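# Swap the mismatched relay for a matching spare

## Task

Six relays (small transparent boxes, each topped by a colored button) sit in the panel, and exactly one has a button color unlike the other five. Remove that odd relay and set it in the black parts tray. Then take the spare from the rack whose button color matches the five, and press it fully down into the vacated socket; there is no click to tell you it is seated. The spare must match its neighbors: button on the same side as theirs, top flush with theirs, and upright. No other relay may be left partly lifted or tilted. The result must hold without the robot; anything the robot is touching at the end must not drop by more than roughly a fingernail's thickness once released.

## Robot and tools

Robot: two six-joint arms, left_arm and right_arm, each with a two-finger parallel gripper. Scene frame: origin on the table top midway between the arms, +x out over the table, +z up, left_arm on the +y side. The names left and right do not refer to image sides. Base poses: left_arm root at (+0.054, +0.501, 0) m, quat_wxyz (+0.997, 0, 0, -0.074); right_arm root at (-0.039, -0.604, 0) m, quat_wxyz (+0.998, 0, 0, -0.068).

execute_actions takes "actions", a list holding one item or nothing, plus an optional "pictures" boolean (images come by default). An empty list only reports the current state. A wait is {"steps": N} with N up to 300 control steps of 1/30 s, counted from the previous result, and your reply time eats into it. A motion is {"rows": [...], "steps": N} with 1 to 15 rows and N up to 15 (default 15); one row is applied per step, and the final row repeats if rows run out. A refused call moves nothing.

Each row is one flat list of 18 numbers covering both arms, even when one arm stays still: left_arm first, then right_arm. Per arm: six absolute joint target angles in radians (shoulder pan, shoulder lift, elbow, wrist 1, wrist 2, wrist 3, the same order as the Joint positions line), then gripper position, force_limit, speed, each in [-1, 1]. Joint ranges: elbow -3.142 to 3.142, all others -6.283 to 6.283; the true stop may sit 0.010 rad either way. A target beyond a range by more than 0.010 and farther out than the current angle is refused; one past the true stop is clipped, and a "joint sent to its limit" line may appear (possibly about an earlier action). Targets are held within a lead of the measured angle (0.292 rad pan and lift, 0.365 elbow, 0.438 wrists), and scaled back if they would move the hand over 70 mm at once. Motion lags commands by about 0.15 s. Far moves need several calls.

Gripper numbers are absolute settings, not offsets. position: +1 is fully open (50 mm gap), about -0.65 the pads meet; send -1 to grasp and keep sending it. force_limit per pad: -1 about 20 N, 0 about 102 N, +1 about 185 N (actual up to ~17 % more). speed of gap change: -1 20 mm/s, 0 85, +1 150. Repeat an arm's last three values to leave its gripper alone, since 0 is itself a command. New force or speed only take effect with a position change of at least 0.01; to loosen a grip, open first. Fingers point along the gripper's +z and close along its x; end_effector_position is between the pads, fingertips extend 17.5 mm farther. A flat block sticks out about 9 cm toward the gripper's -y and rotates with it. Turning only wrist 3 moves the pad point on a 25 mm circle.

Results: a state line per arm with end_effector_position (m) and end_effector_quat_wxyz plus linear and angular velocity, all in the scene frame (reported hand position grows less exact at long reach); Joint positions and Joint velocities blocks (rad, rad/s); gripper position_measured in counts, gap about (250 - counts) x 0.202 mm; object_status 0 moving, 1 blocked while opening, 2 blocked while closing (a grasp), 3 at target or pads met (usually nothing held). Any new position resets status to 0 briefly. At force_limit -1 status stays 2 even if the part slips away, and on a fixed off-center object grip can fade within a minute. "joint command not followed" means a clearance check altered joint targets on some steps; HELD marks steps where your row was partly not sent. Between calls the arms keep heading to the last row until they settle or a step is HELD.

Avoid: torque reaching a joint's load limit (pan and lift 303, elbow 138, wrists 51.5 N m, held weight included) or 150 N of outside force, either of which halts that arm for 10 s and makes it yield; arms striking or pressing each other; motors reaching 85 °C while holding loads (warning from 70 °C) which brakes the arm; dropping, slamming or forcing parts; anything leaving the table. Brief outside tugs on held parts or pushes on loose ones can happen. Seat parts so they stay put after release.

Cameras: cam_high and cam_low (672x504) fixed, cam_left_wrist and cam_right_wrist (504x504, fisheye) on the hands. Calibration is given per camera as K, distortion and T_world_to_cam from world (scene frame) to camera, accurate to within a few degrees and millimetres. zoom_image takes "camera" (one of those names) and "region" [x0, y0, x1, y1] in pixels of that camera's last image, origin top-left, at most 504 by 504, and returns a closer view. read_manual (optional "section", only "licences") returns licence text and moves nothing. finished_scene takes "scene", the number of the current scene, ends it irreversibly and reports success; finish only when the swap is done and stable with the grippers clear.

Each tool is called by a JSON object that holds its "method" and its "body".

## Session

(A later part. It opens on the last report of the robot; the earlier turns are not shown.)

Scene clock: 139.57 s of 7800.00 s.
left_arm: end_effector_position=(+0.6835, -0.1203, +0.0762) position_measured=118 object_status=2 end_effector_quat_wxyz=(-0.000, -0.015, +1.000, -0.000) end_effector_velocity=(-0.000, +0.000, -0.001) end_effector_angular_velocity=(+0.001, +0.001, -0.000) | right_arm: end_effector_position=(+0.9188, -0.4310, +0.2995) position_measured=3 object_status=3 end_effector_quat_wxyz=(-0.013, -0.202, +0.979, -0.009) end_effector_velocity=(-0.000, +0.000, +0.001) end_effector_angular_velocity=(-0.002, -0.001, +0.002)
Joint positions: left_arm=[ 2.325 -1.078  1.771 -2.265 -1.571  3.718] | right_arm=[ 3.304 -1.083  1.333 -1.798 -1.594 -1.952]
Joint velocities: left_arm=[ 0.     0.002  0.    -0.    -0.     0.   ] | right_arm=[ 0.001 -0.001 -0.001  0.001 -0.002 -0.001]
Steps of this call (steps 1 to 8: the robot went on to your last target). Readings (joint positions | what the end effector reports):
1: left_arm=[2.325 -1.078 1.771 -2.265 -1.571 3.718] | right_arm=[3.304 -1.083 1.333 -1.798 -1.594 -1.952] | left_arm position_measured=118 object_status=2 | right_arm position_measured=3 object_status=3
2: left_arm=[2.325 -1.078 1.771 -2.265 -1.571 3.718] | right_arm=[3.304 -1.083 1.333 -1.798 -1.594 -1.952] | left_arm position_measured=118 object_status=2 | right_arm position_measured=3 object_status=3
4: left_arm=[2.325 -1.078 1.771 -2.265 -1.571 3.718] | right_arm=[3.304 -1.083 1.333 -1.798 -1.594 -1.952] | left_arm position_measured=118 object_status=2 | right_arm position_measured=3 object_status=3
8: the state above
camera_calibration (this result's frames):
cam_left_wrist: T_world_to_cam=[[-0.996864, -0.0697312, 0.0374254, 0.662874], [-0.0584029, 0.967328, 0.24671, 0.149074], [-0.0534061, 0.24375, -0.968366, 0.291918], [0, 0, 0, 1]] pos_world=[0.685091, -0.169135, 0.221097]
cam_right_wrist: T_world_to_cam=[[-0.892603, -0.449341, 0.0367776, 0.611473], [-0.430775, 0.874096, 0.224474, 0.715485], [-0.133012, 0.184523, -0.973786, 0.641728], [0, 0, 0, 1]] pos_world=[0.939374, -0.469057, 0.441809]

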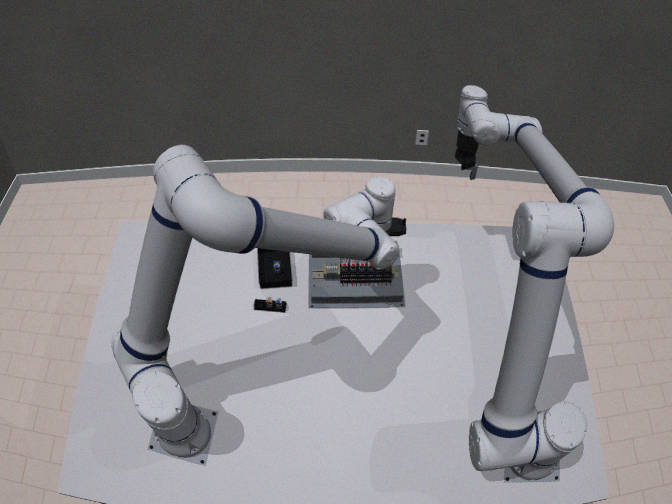

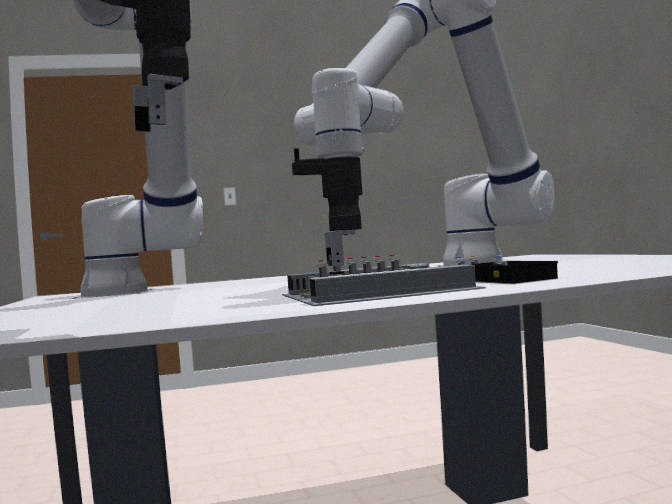

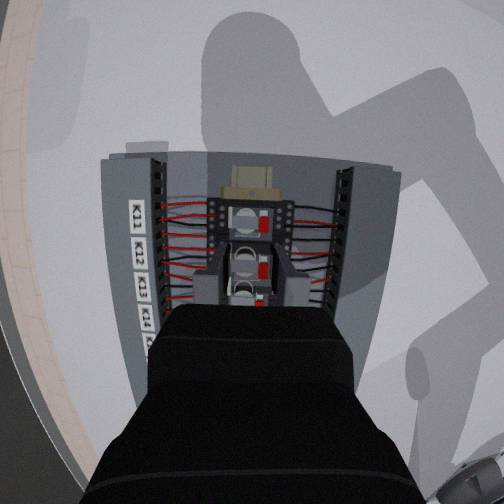

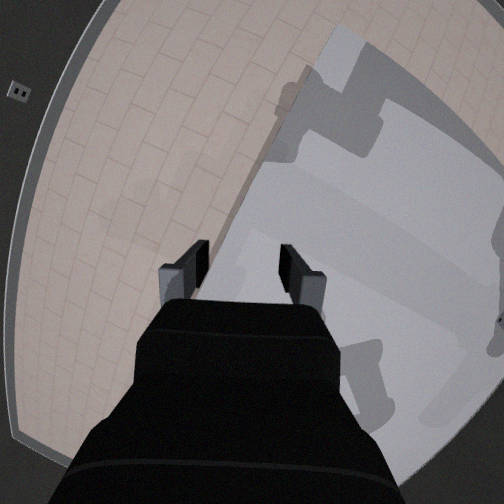

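{"method": "execute_actions", "body": {"actions": [{"rows":[[2.3272,-1.0792,1.7743,-2.2659,-1.571,3.7199,-1,-0.3,-0.5,3.304,-1.083,1.333,-1.798,-1.594,-1.952,1,0,0]],"steps":15}]}}

{"method": "zoom_image", "body": {"camera": "cam_left_wrist", "region": [180,190,320,310]}}

{"method": "zoom_image", "body": {"camera": "cam_low", "region": [310,245,370,285]}}

Scene clock: 146.27 s of 7800.00 s.
left_arm: end_effector_position=(+0.6838, -0.1181, +0.0762) position_measured=118 object_status=2 end_effector_quat_wxyz=(-0.000, -0.015, +1.000, -0.000) end_effector_velocity=(+0.000, +0.001, -0.000) end_effector_angular_velocity=(+0.000, +0.000, +0.000) | right_arm: end_effector_position=(+0.9188, -0.4310, +0.2995) position_measured=3 object_status=3 end_effector_quat_wxyz=(-0.013, -0.202, +0.979, -0.009) end_effector_velocity=(+0.000, +0.001, +0.001) end_effector_angular_velocity=(+0.001, -0.003, -0.002)
Joint positions: left_arm=[ 2.327 -1.079  1.774 -2.266 -1.571  3.72 ] | right_arm=[ 3.304 -1.083  1.333 -1.798 -1.594 -1.952]
Joint velocities: left_arm=[ 0.001 -0.     0.001 -0.    -0.     0.001] | right_arm=[ 0.    -0.001 -0.    -0.001  0.001  0.002]
Steps of this call (steps 1 to 15: the robot went on to your last target; steps 16 to 90: nothing new was sent; then 3.20 s passed at rest; steps 91 to 105: all 15 steps of this action). Readings (joint positions | what the end effector reports):
91: left_arm=[2.325 -1.077 1.771 -2.265 -1.571 3.718] | right_arm=[3.304 -1.083 1.333 -1.798 -1.594 -1.952] | left_arm position_measured=118 object_status=2 | right_arm position_measured=3 object_status=3
92: left_arm=[2.326 -1.078 1.772 -2.265 -1.571 3.718] | right_arm=[3.304 -1.083 1.333 -1.798 -1.594 -1.952] | left_arm position_measured=118 object_status=2 | right_arm position_measured=3 object_status=3
94: left_arm=[2.326 -1.078 1.773 -2.265 -1.571 3.719] | right_arm=[3.304 -1.083 1.333 -1.798 -1.594 -1.952] | left_arm position_measured=118 object_status=2 | right_arm position_measured=3 object_status=3
98: left_arm=[2.327 -1.079 1.774 -2.266 -1.571 3.720] | right_arm=[3.304 -1.083 1.333 -1.798 -1.594 -1.952] | left_arm position_measured=118 object_status=2 | right_arm position_measured=3 object_status=3
105: the state above
camera_calibration (this result's frames):
cam_left_wrist: T_world_to_cam=[[-0.996864, -0.0697218, 0.0374278, 0.663309], [-0.058393, 0.967328, 0.246714, 0.146983], [-0.0534063, 0.243755, -0.968365, 0.291356], [0, 0, 0, 1]] pos_world=[0.685372, -0.166952, 0.22105]
cam_right_wrist: T_world_to_cam=[[-0.892603, -0.44934, 0.0367778, 0.611473], [-0.430775, 0.874096, 0.224474, 0.715485], [-0.133012, 0.184523, -0.973786, 0.641728], [0, 0, 0, 1]] pos_world=[0.939373, -0.469057, 0.441809]

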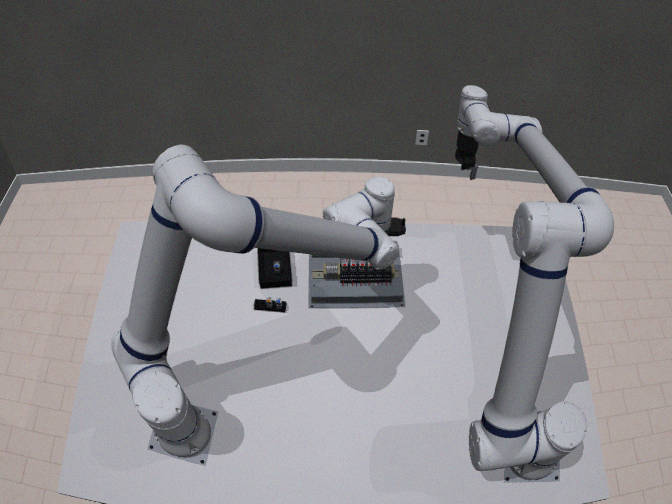

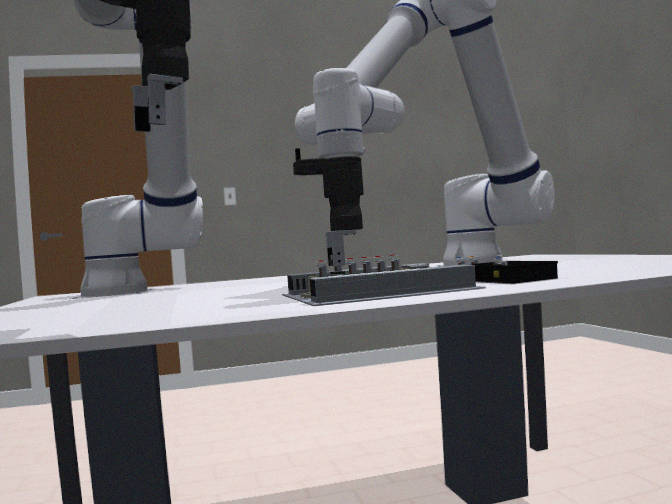

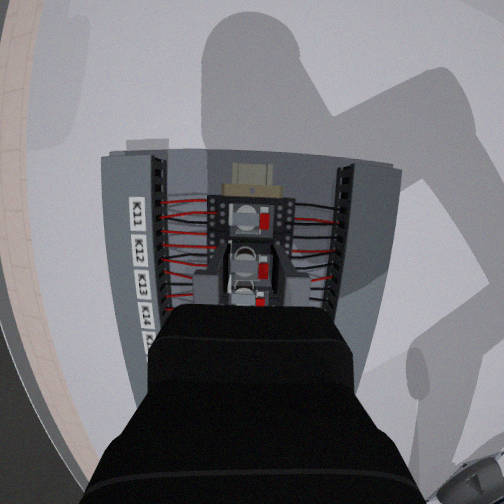

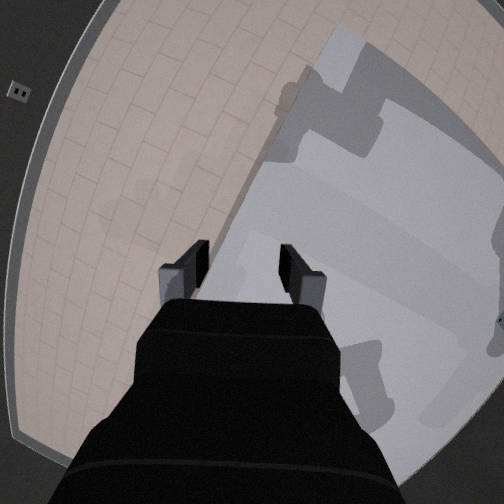

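Region (180, 190, 320, 310) of cam_left_wrist's 504x504 image, scaled by 3.600, with more detail than that image has; it fills the top 432 rows of this view, and the rest is white.

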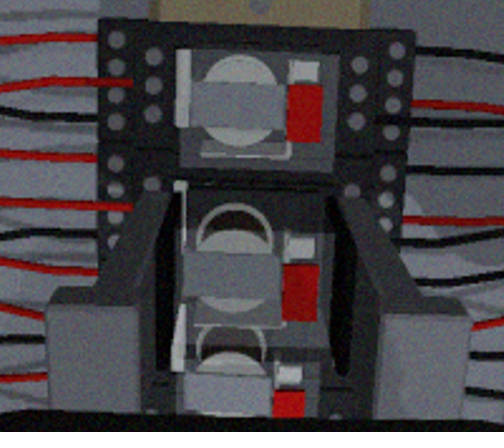

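Region (310, 245, 370, 285) of cam_low's 672x504 image, scaled by 8.400, with more detail than that image has.

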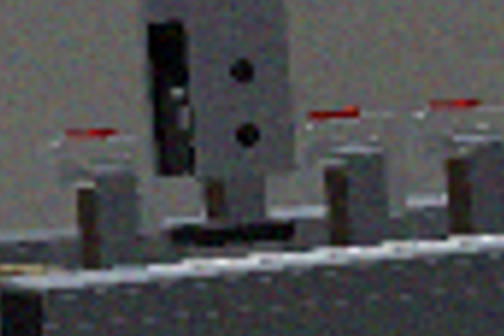

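{"method": "execute_actions", "body": {"actions": [{"rows":[[2.3272,-1.076,1.7758,-2.2706,-1.571,3.7199,-1,-0.3,-0.5,3.304,-1.083,1.333,-1.798,-1.594,-1.952,1,0,0]],"steps":10}], "pictures": false}}

{"method": "execute_actions", "body": {"actions": [{"rows":[[2.3272,-1.0718,1.7778,-2.2768,-1.571,3.7199,-1,-0.3,-0.5,3.304,-1.083,1.333,-1.798,-1.594,-1.952,1,0,0]],"steps":15}]}}

{"method": "zoom_image", "body": {"camera": "cam_left_wrist", "region": [180,190,320,310]}}

{"method": "zoom_image", "body": {"camera": "cam_low", "region": [310,245,370,285]}}

Scene clock: 151.97 s of 7800.00 s.
left_arm: end_effector_position=(+0.6838, -0.1181, +0.0735) position_measured=118 object_status=2 end_effector_quat_wxyz=(-0.000, -0.015, +1.000, -0.000) end_effector_velocity=(-0.001, -0.001, -0.002) end_effector_angular_velocity=(-0.000, -0.000, -0.001) | right_arm: end_effector_position=(+0.9188, -0.4310, +0.2995) position_measured=3 object_status=3 end_effector_quat_wxyz=(-0.013, -0.202, +0.979, -0.009) end_effector_velocity=(-0.000, +0.000, +0.001) end_effector_angular_velocity=(-0.001, -0.001, +0.000)
Joint positions: left_arm=[ 2.327 -1.076  1.776 -2.27  -1.571  3.72 ] | right_arm=[ 3.304 -1.083  1.333 -1.798 -1.594 -1.952]
Joint velocities: left_arm=[-0.001  0.002  0.001 -0.004  0.     0.   ] | right_arm=[ 0.001 -0.001  0.     0.    -0.001  0.   ]
Steps of this call (steps 1 to 15: the robot went on to your last target; steps 16 to 90: nothing new was sent; then 2.37 s passed at rest; steps 91 to 100: all 10 steps of this action). Readings (joint positions | what the end effector reports):
91: left_arm=[2.327 -1.079 1.774 -2.266 -1.571 3.720] | right_arm=[3.304 -1.083 1.333 -1.798 -1.594 -1.952] | left_arm position_measured=118 object_status=2 | right_arm position_measured=3 object_status=3
92: left_arm=[2.327 -1.079 1.775 -2.267 -1.571 3.720] | right_arm=[3.304 -1.083 1.333 -1.798 -1.594 -1.952] | left_arm position_measured=118 object_status=2 | right_arm position_measured=3 object_status=3
94: left_arm=[2.327 -1.078 1.775 -2.268 -1.571 3.720] | right_arm=[3.304 -1.083 1.333 -1.798 -1.594 -1.952] | left_arm position_measured=118 object_status=2 | right_arm position_measured=3 object_status=3
98: left_arm=[2.327 -1.077 1.776 -2.270 -1.571 3.720] | right_arm=[3.304 -1.083 1.333 -1.798 -1.594 -1.952] | left_arm position_measured=118 object_status=2 | right_arm position_measured=3 object_status=3
100: the state above

Scene clock: 152.47 s of 7800.00 s.
left_arm: end_effector_position=(+0.6839, -0.1181, +0.0695) position_measured=118 object_status=2 end_effector_quat_wxyz=(-0.000, -0.015, +1.000, -0.000) end_effector_velocity=(+0.000, +0.000, -0.002) end_effector_angular_velocity=(+0.001, +0.000, +0.000) | right_arm: end_effector_position=(+0.9188, -0.4310, +0.2995) position_measured=3 object_status=3 end_effector_quat_wxyz=(-0.013, -0.202, +0.979, -0.009) end_effector_velocity=(-0.000, +0.001, +0.001) end_effector_angular_velocity=(-0.001, +0.001, +0.002)
Joint positions: left_arm=[ 2.327 -1.072  1.778 -2.277 -1.571  3.72 ] | right_arm=[ 3.304 -1.083  1.333 -1.798 -1.594 -1.952]
Joint velocities: left_arm=[ 0.001  0.002  0.    -0.001 -0.     0.   ] | right_arm=[ 0.001 -0.    -0.001  0.003 -0.001 -0.001]
Steps of this call (steps 1 to 15: all 15 steps of this action). Readings (joint positions | what the end effector reports):
1: left_arm=[2.327 -1.076 1.776 -2.270 -1.571 3.720] | right_arm=[3.304 -1.083 1.333 -1.798 -1.594 -1.952] | left_arm position_measured=118 object_status=2 | right_arm position_measured=3 object_status=3
2: left_arm=[2.327 -1.075 1.776 -2.272 -1.571 3.720] | right_arm=[3.304 -1.083 1.333 -1.798 -1.594 -1.952] | left_arm position_measured=118 object_status=2 | right_arm position_measured=3 object_status=3
4: left_arm=[2.327 -1.074 1.777 -2.274 -1.571 3.720] | right_arm=[3.304 -1.083 1.333 -1.798 -1.594 -1.952] | left_arm position_measured=118 object_status=2 | right_arm position_measured=3 object_status=3
8: left_arm=[2.327 -1.073 1.777 -2.276 -1.571 3.720] | right_arm=[3.304 -1.083 1.333 -1.798 -1.594 -1.952] | left_arm position_measured=118 object_status=2 | right_arm position_measured=3 object_status=3
15: the state above
camera_calibration (this result's frames):
cam_left_wrist: T_world_to_cam=[[-0.996868, -0.0697258, 0.0373266, 0.663619], [-0.0584298, 0.967363, 0.246564, 0.148661], [-0.0533003, 0.243611, -0.968407, 0.284774], [0, 0, 0, 1]] pos_world=[0.685405, -0.166912, 0.214352]
cam_right_wrist: T_world_to_cam=[[-0.892603, -0.449341, 0.0367777, 0.611473], [-0.430775, 0.874096, 0.224474, 0.715485], [-0.133012, 0.184523, -0.973786, 0.641728], [0, 0, 0, 1]] pos_world=[0.939373, -0.469057, 0.441809]

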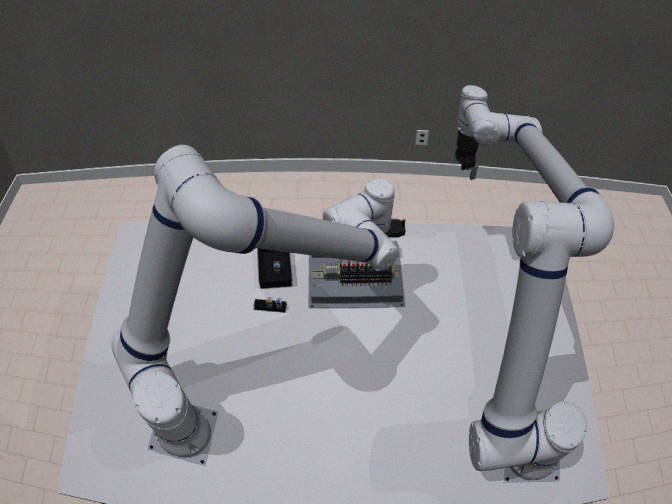

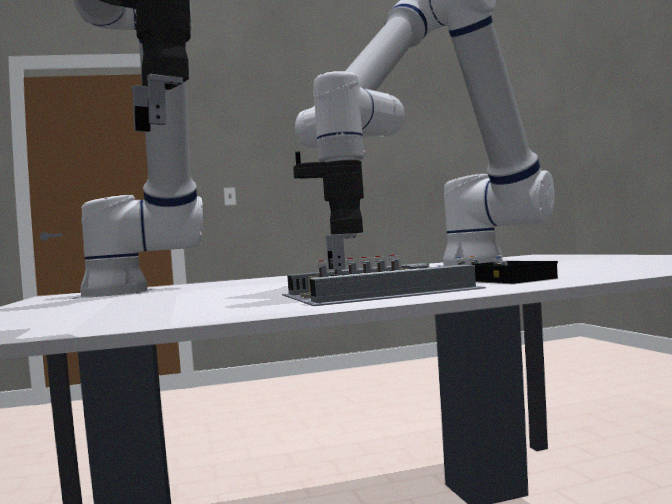

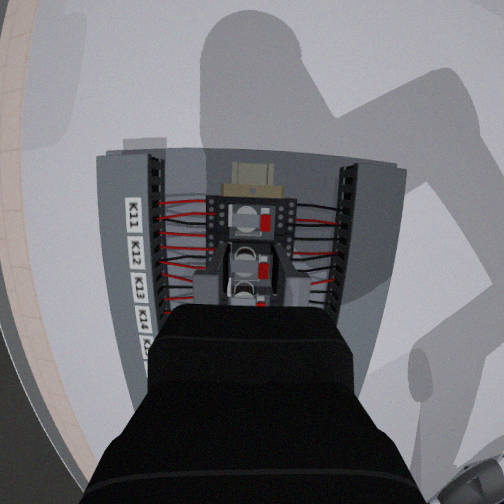

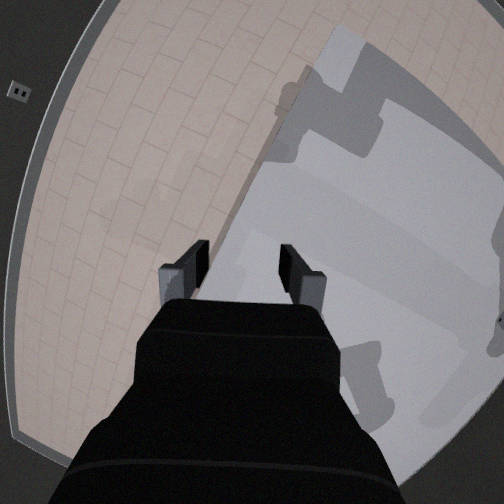

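Region (180, 190, 320, 310) of cam_left_wrist's 504x504 image, scaled by 3.600, with more detail than that image has; it fills the top 432 rows of this view, and the rest is white.

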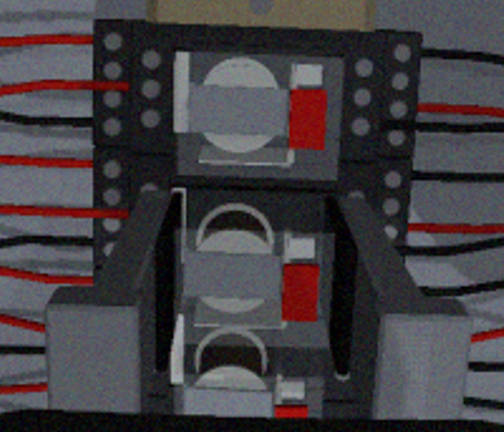

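Region (310, 245, 370, 285) of cam_low's 672x504 image, scaled by 8.400, with more detail than that image has.

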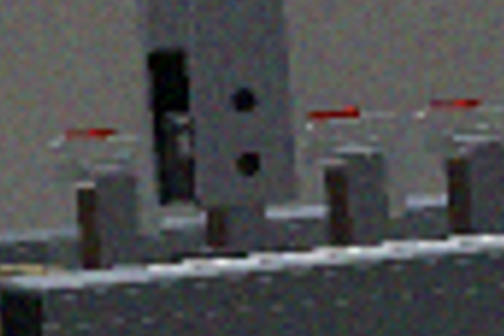

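{"method": "execute_actions", "body": {"actions": [{"rows":[[2.3275,-1.069,1.78,-2.2818,-1.571,3.7202,-1,-0.3,-0.5,3.304,-1.083,1.333,-1.798,-1.594,-1.952,1,0,0]],"steps":12}], "pictures": false}}

{"method": "execute_actions", "body": {"actions": [{"rows":[[2.3275,-1.0652,1.7817,-2.2873,-1.571,3.7202,-1,-0.3,-0.5,3.304,-1.083,1.333,-1.798,-1.594,-1.952,1,0,0]],"steps":15}]}}

{"method": "zoom_image", "body": {"camera": "cam_left_wrist", "region": [180,190,320,310]}}

{"method": "zoom_image", "body": {"camera": "cam_low", "region": [310,245,370,285]}}

Scene clock: 158.70 s of 7800.00 s.
left_arm: end_effector_position=(+0.6838, -0.1176, +0.0664) position_measured=118 object_status=2 end_effector_quat_wxyz=(-0.000, -0.015, +1.000, -0.000) end_effector_velocity=(+0.000, +0.001, -0.001) end_effector_angular_velocity=(+0.000, +0.000, +0.001) | right_arm: end_effector_position=(+0.9188, -0.4310, +0.2995) position_measured=3 object_status=3 end_effector_quat_wxyz=(-0.013, -0.202, +0.979, -0.009) end_effector_velocity=(+0.000, -0.001, +0.001) end_effector_angular_velocity=(-0.001, -0.000, -0.002)
Joint positions: left_arm=[ 2.327 -1.069  1.78  -2.282 -1.571  3.72 ] | right_arm=[ 3.304 -1.083  1.333 -1.798 -1.594 -1.952]
Joint velocities: left_arm=[ 0.001  0.001  0.001 -0.002  0.     0.   ] | right_arm=[-0.001 -0.001 -0.001  0.001 -0.001  0.001]
Steps of this call (steps 1 to 15: the robot went on to your last target; steps 16 to 90: nothing new was sent; then 2.83 s passed at rest; steps 91 to 102: all 12 steps of this action). Readings (joint positions | what the end effector reports):
91: left_arm=[2.327 -1.072 1.778 -2.277 -1.571 3.720] | right_arm=[3.304 -1.083 1.333 -1.798 -1.594 -1.952] | left_arm position_measured=118 object_status=2 | right_arm position_measured=3 object_status=3
92: left_arm=[2.327 -1.071 1.778 -2.278 -1.571 3.720] | right_arm=[3.304 -1.083 1.333 -1.798 -1.594 -1.952] | left_arm position_measured=118 object_status=2 | right_arm position_measured=3 object_status=3
94: left_arm=[2.327 -1.070 1.779 -2.280 -1.571 3.720] | right_arm=[3.304 -1.083 1.333 -1.798 -1.594 -1.952] | left_arm position_measured=118 object_status=2 | right_arm position_measured=3 object_status=3
98: left_arm=[2.327 -1.069 1.780 -2.281 -1.571 3.720] | right_arm=[3.304 -1.083 1.333 -1.798 -1.594 -1.952] | left_arm position_measured=118 object_status=2 | right_arm position_measured=3 object_status=3
102: the state above

Scene clock: 169.03 s of 7800.00 s.
left_arm: end_effector_position=(+0.6842, -0.1184, +0.0655) position_measured=118 object_status=2 end_effector_quat_wxyz=(+0.000, -0.015, +1.000, -0.001) end_effector_velocity=(-0.001, -0.001, -0.000) end_effector_angular_velocity=(+0.000, +0.000, -0.002) | right_arm: end_effector_position=(+0.9188, -0.4310, +0.2995) position_measured=3 object_status=3 end_effector_quat_wxyz=(-0.013, -0.202, +0.979, -0.009) end_effector_velocity=(+0.000, -0.000, -0.000) end_effector_angular_velocity=(+0.000, -0.001, -0.002)
Joint positions: left_arm=[ 2.328 -1.068  1.781 -2.286 -1.572  3.72 ] | right_arm=[ 3.304 -1.083  1.333 -1.798 -1.594 -1.952]
Joint velocities: left_arm=[-0.002  0.    -0.     0.    -0.     0.   ] | right_arm=[-0.001  0.     0.    -0.002  0.     0.001]
FORCE FAULT: contact force on the left arm reached its limit, and that arm stopped for 10 seconds. The contact can be on any part of that arm, not only on its tool. That arm's remaining commands of this call were not run. That arm holds still and accepts commands again. Move the arm away from the contact; if what it grips holds it there, let go first. Pushing or pulling that hard again can fault the arm again.
The stop of the left arm began at step 10 of this call (marked STOPPED below). From that step on that arm followed nothing that you had sent. 6 of its steps, steps kept back included, did not run and will not run. Nothing is kept back now, and the robot has no last target.
Steps of this call (steps 1 to 15: all 15 steps of this action; steps 16 to 310: the stop continued). Readings (joint positions | what the end effector reports):
1: left_arm=[2.327 -1.069 1.780 -2.282 -1.571 3.720] | right_arm=[3.304 -1.083 1.333 -1.798 -1.594 -1.952] | left_arm position_measured=118 object_status=2 | right_arm position_measured=3 object_status=3
2: left_arm=[2.327 -1.068 1.780 -2.283 -1.571 3.720] | right_arm=[3.304 -1.083 1.333 -1.798 -1.594 -1.952] | left_arm position_measured=118 object_status=2 | right_arm position_measured=3 object_status=3
4: left_arm=[2.327 -1.067 1.781 -2.285 -1.571 3.720] | right_arm=[3.304 -1.083 1.333 -1.798 -1.594 -1.952] | left_arm position_measured=118 object_status=2 | right_arm position_measured=3 object_status=3
8: left_arm=[2.328 -1.066 1.781 -2.286 -1.571 3.720] | right_arm=[3.304 -1.083 1.333 -1.798 -1.594 -1.952] | left_arm position_measured=118 object_status=2 | right_arm position_measured=3 object_status=3
10: left_arm=[2.328 -1.067 1.781 -2.286 -1.572 3.720] | right_arm=[3.304 -1.083 1.333 -1.798 -1.594 -1.952] | left_arm position_measured=118 object_status=2 | right_arm position_measured=3 object_status=3 STOPPED (the left arm)
310: the state above
camera_calibration (this result's frames):
cam_left_wrist: T_world_to_cam=[[-0.996906, -0.0696112, 0.0365047, 0.664135], [-0.0586528, 0.967976, 0.244096, 0.150315], [-0.0523274, 0.2412, -0.969064, 0.280069], [0, 0, 0, 1]] pos_world=[0.685552, -0.166823, 0.210469]
cam_right_wrist: T_world_to_cam=[[-0.892603, -0.449341, 0.0367775, 0.611473], [-0.430775, 0.874096, 0.224474, 0.715485], [-0.133012, 0.184523, -0.973786, 0.641728], [0, 0, 0, 1]] pos_world=[0.939373, -0.469057, 0.441809]

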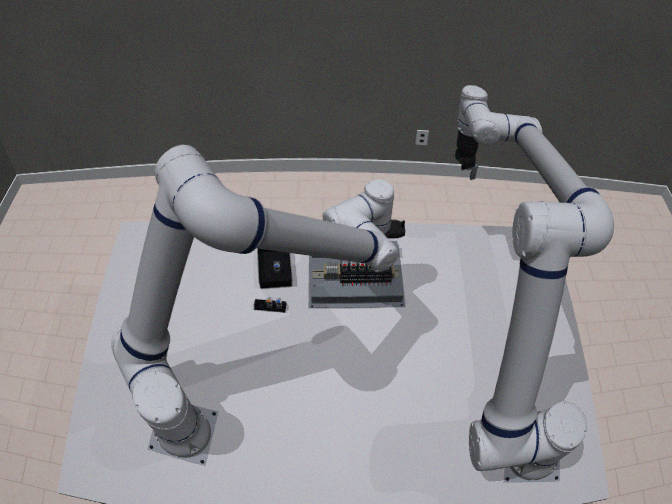

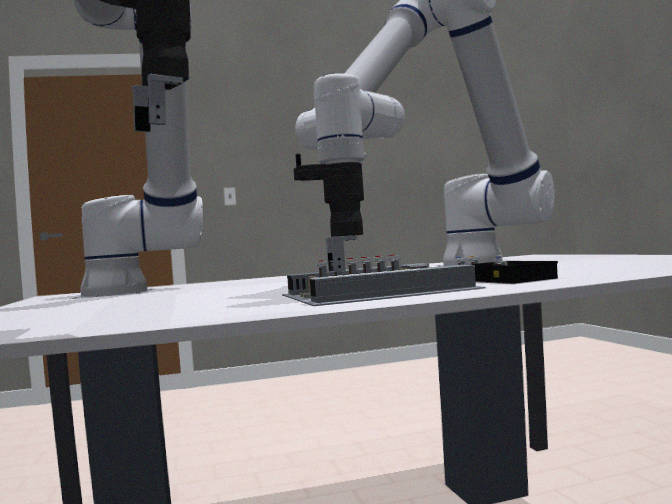

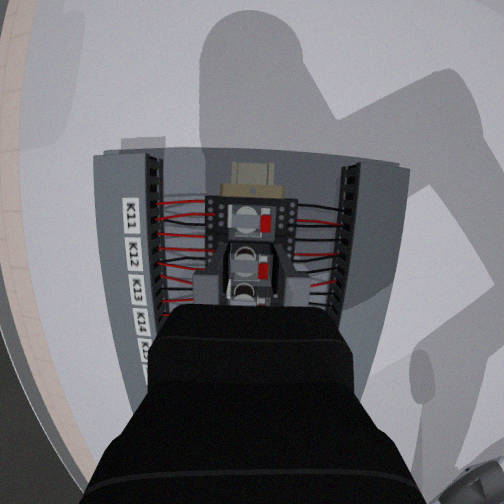

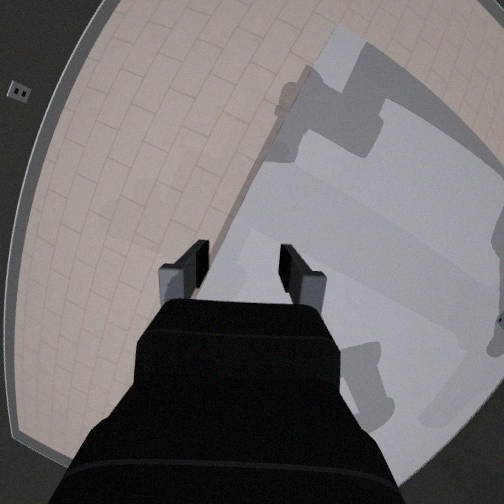

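Region (180, 190, 320, 310) of cam_left_wrist's 504x504 image, scaled by 3.600, with more detail than that image has; it fills the top 432 rows of this view, and the rest is white.

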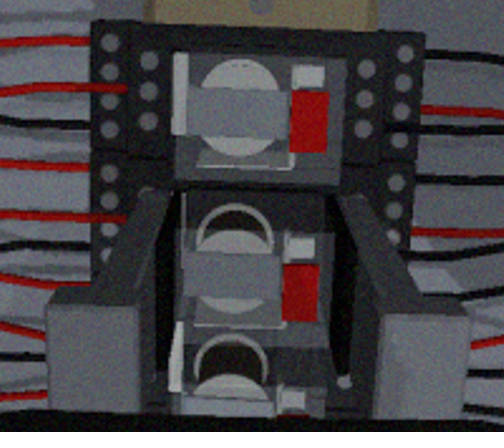

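Region (310, 245, 370, 285) of cam_low's 672x504 image, scaled by 8.400, with more detail than that image has.

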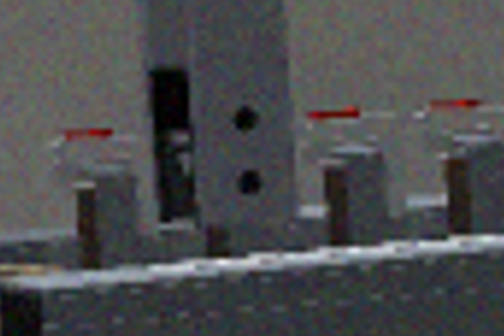

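Probably seated. Release, lift and check.

{"method": "execute_actions", "body": {"actions": [{"rows":[[2.3277,-1.068,1.781,-2.286,-1.572,3.7202,1,-0.3,0,3.304,-1.083,1.333,-1.798,-1.594,-1.952,1,0,0]],"steps":12}], "pictures": false}}

{"method": "execute_actions", "body": {"actions": [{"rows":[[2.3277,-1.1311,1.7391,-2.1788,-1.571,3.7204,1,-0.3,0,3.304,-1.083,1.333,-1.798,-1.594,-1.952,1,0,0]],"steps":15}]}}

{"method": "zoom_image", "body": {"camera": "cam_left_wrist", "region": [180,190,320,310]}}

{"method": "zoom_image", "body": {"camera": "cam_low", "region": [310,245,370,285]}}

Scene clock: 174.70 s of 7800.00 s.
left_arm: end_effector_position=(+0.6839, -0.1180, +0.0654) position_measured=3 object_status=0 end_effector_quat_wxyz=(+0.000, -0.015, +1.000, -0.001) end_effector_velocity=(-0.001, -0.001, +0.001) end_effector_angular_velocity=(-0.000, -0.000, -0.001) | right_arm: end_effector_position=(+0.9188, -0.4310, +0.2995) position_measured=3 object_status=3 end_effector_quat_wxyz=(-0.013, -0.202, +0.979, -0.009) end_effector_velocity=(-0.000, -0.000, -0.000) end_effector_angular_velocity=(-0.001, +0.001, -0.000)
Joint positions: left_arm=[ 2.328 -1.068  1.781 -2.286 -1.572  3.72 ] | right_arm=[ 3.304 -1.083  1.333 -1.798 -1.594 -1.952]
Joint velocities: left_arm=[-0.002 -0.001  0.     0.    -0.    -0.   ] | right_arm=[-0.     0.     0.     0.    -0.001  0.   ]
Steps of this call (steps 1 to 90: nothing new was sent; then 2.27 s passed at rest; steps 91 to 102: all 12 steps of this action). Readings (joint positions | what the end effector reports):
91: left_arm=[2.328 -1.068 1.781 -2.286 -1.572 3.720] | right_arm=[3.304 -1.083 1.333 -1.798 -1.594 -1.952] | left_arm position_measured=112 object_status=0 | right_arm position_measured=3 object_status=3
92: left_arm=[2.328 -1.068 1.781 -2.286 -1.572 3.720] | right_arm=[3.304 -1.083 1.333 -1.798 -1.594 -1.952] | left_arm position_measured=98 object_status=0 | right_arm position_measured=3 object_status=3
94: left_arm=[2.328 -1.067 1.781 -2.286 -1.572 3.720] | right_arm=[3.304 -1.083 1.333 -1.798 -1.594 -1.952] | left_arm position_measured=70 object_status=0 | right_arm position_measured=3 object_status=3
98: left_arm=[2.328 -1.068 1.781 -2.286 -1.572 3.720] | right_arm=[3.304 -1.083 1.333 -1.798 -1.594 -1.952] | left_arm position_measured=14 object_status=0 | right_arm position_measured=3 object_status=3
102: the state above

Scene clock: 175.20 s of 7800.00 s.
left_arm: end_effector_position=(+0.6851, -0.1190, +0.1285) position_measured=3 object_status=3 end_effector_quat_wxyz=(-0.000, -0.015, +1.000, -0.000) end_effector_velocity=(+0.000, +0.000, +0.012) end_effector_angular_velocity=(+0.000, +0.000, +0.000) | right_arm: end_effector_position=(+0.9188, -0.4310, +0.2995) position_measured=3 object_status=3 end_effector_quat_wxyz=(-0.013, -0.202, +0.979, -0.009) end_effector_velocity=(-0.000, +0.000, -0.001) end_effector_angular_velocity=(-0.001, +0.000, +0.001)
Joint positions: left_arm=[ 2.328 -1.13   1.74  -2.181 -1.571  3.72 ] | right_arm=[ 3.304 -1.083  1.333 -1.798 -1.594 -1.952]
Joint velocities: left_arm=[ 0.    -0.012 -0.008  0.02  -0.     0.   ] | right_arm=[ 0.001  0.     0.001 -0.001 -0.001 -0.001]
Steps of this call (steps 1 to 15: all 15 steps of this action). Readings (joint positions | what the end effector reports):
1: left_arm=[2.328 -1.069 1.780 -2.284 -1.572 3.720] | right_arm=[3.304 -1.083 1.333 -1.798 -1.594 -1.952] | left_arm position_measured=3 object_status=0 | right_arm position_measured=3 object_status=3
2: left_arm=[2.328 -1.080 1.775 -2.262 -1.572 3.720] | right_arm=[3.304 -1.083 1.333 -1.798 -1.594 -1.952] | left_arm position_measured=3 object_status=0 | right_arm position_measured=3 object_status=3
4: left_arm=[2.328 -1.103 1.757 -2.228 -1.572 3.720] | right_arm=[3.304 -1.083 1.333 -1.798 -1.594 -1.952] | left_arm position_measured=3 object_status=3 | right_arm position_measured=3 object_status=3
8: left_arm=[2.328 -1.121 1.746 -2.195 -1.571 3.720] | right_arm=[3.304 -1.083 1.333 -1.798 -1.594 -1.952] | left_arm position_measured=3 object_status=3 | right_arm position_measured=3 object_status=3
15: the state above
camera_calibration (this result's frames):
cam_left_wrist: T_world_to_cam=[[-0.996856, -0.069825, 0.0374472, 0.662552], [-0.0584885, 0.967322, 0.246712, 0.135127], [-0.0534502, 0.243746, -0.968365, 0.342317], [0, 0, 0, 1]] pos_world=[0.686669, -0.167887, 0.27334]
cam_right_wrist: T_world_to_cam=[[-0.892603, -0.449341, 0.0367776, 0.611473], [-0.430775, 0.874096, 0.224474, 0.715485], [-0.133012, 0.184523, -0.973786, 0.641728], [0, 0, 0, 1]] pos_world=[0.939374, -0.469057, 0.441809]

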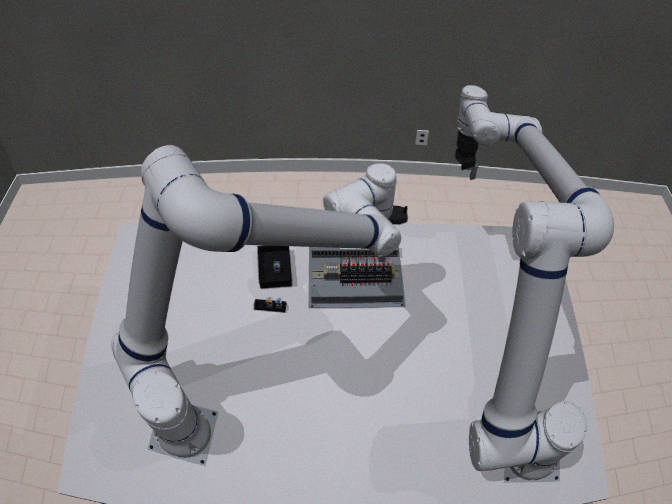

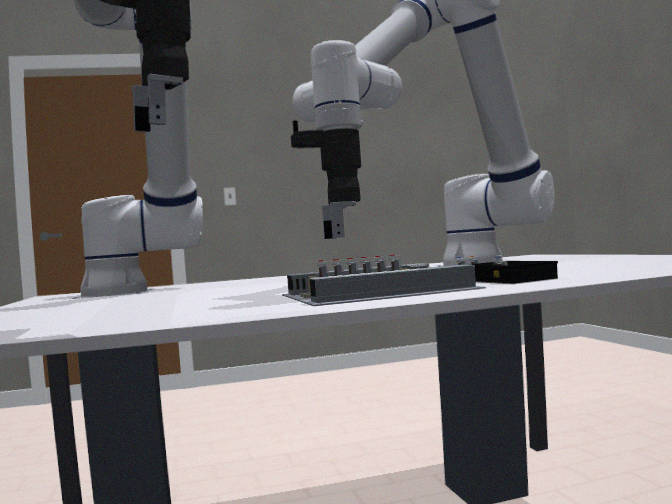

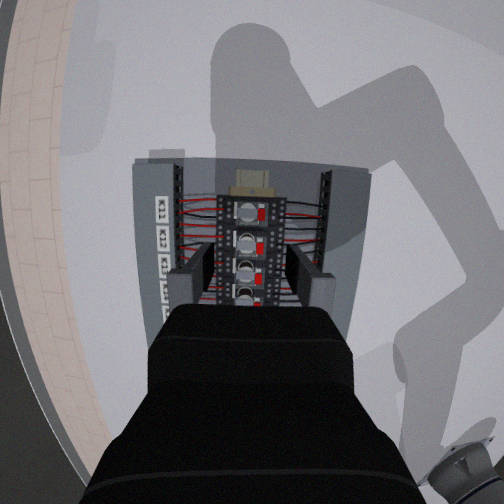

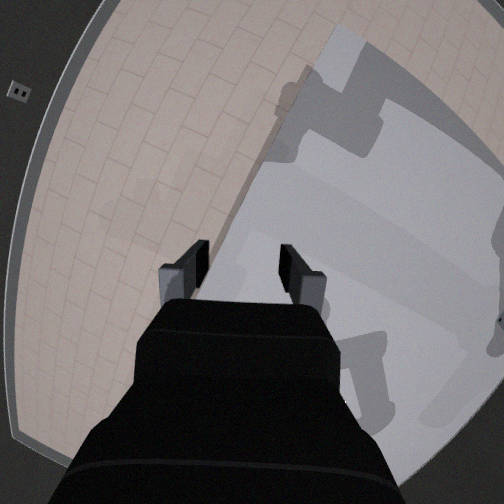

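Region (180, 190, 320, 310) of cam_left_wrist's 504x504 image, scaled by 3.600, with more detail than that image has; it fills the top 432 rows of this view, and the rest is white.

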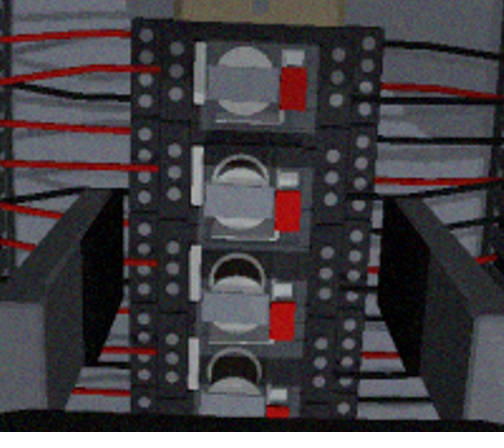

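Region (310, 245, 370, 285) of cam_low's 672x504 image, scaled by 8.400, with more detail than that image has.

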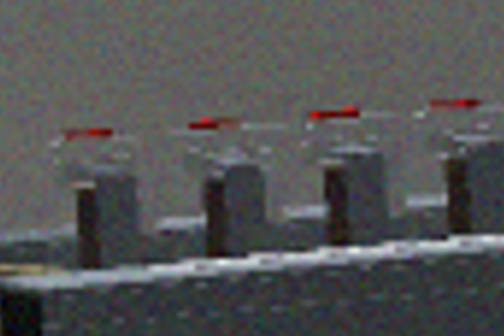

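{"method": "finished_scene", "body": {"scene": 1}}

The scene is finished: the task was done.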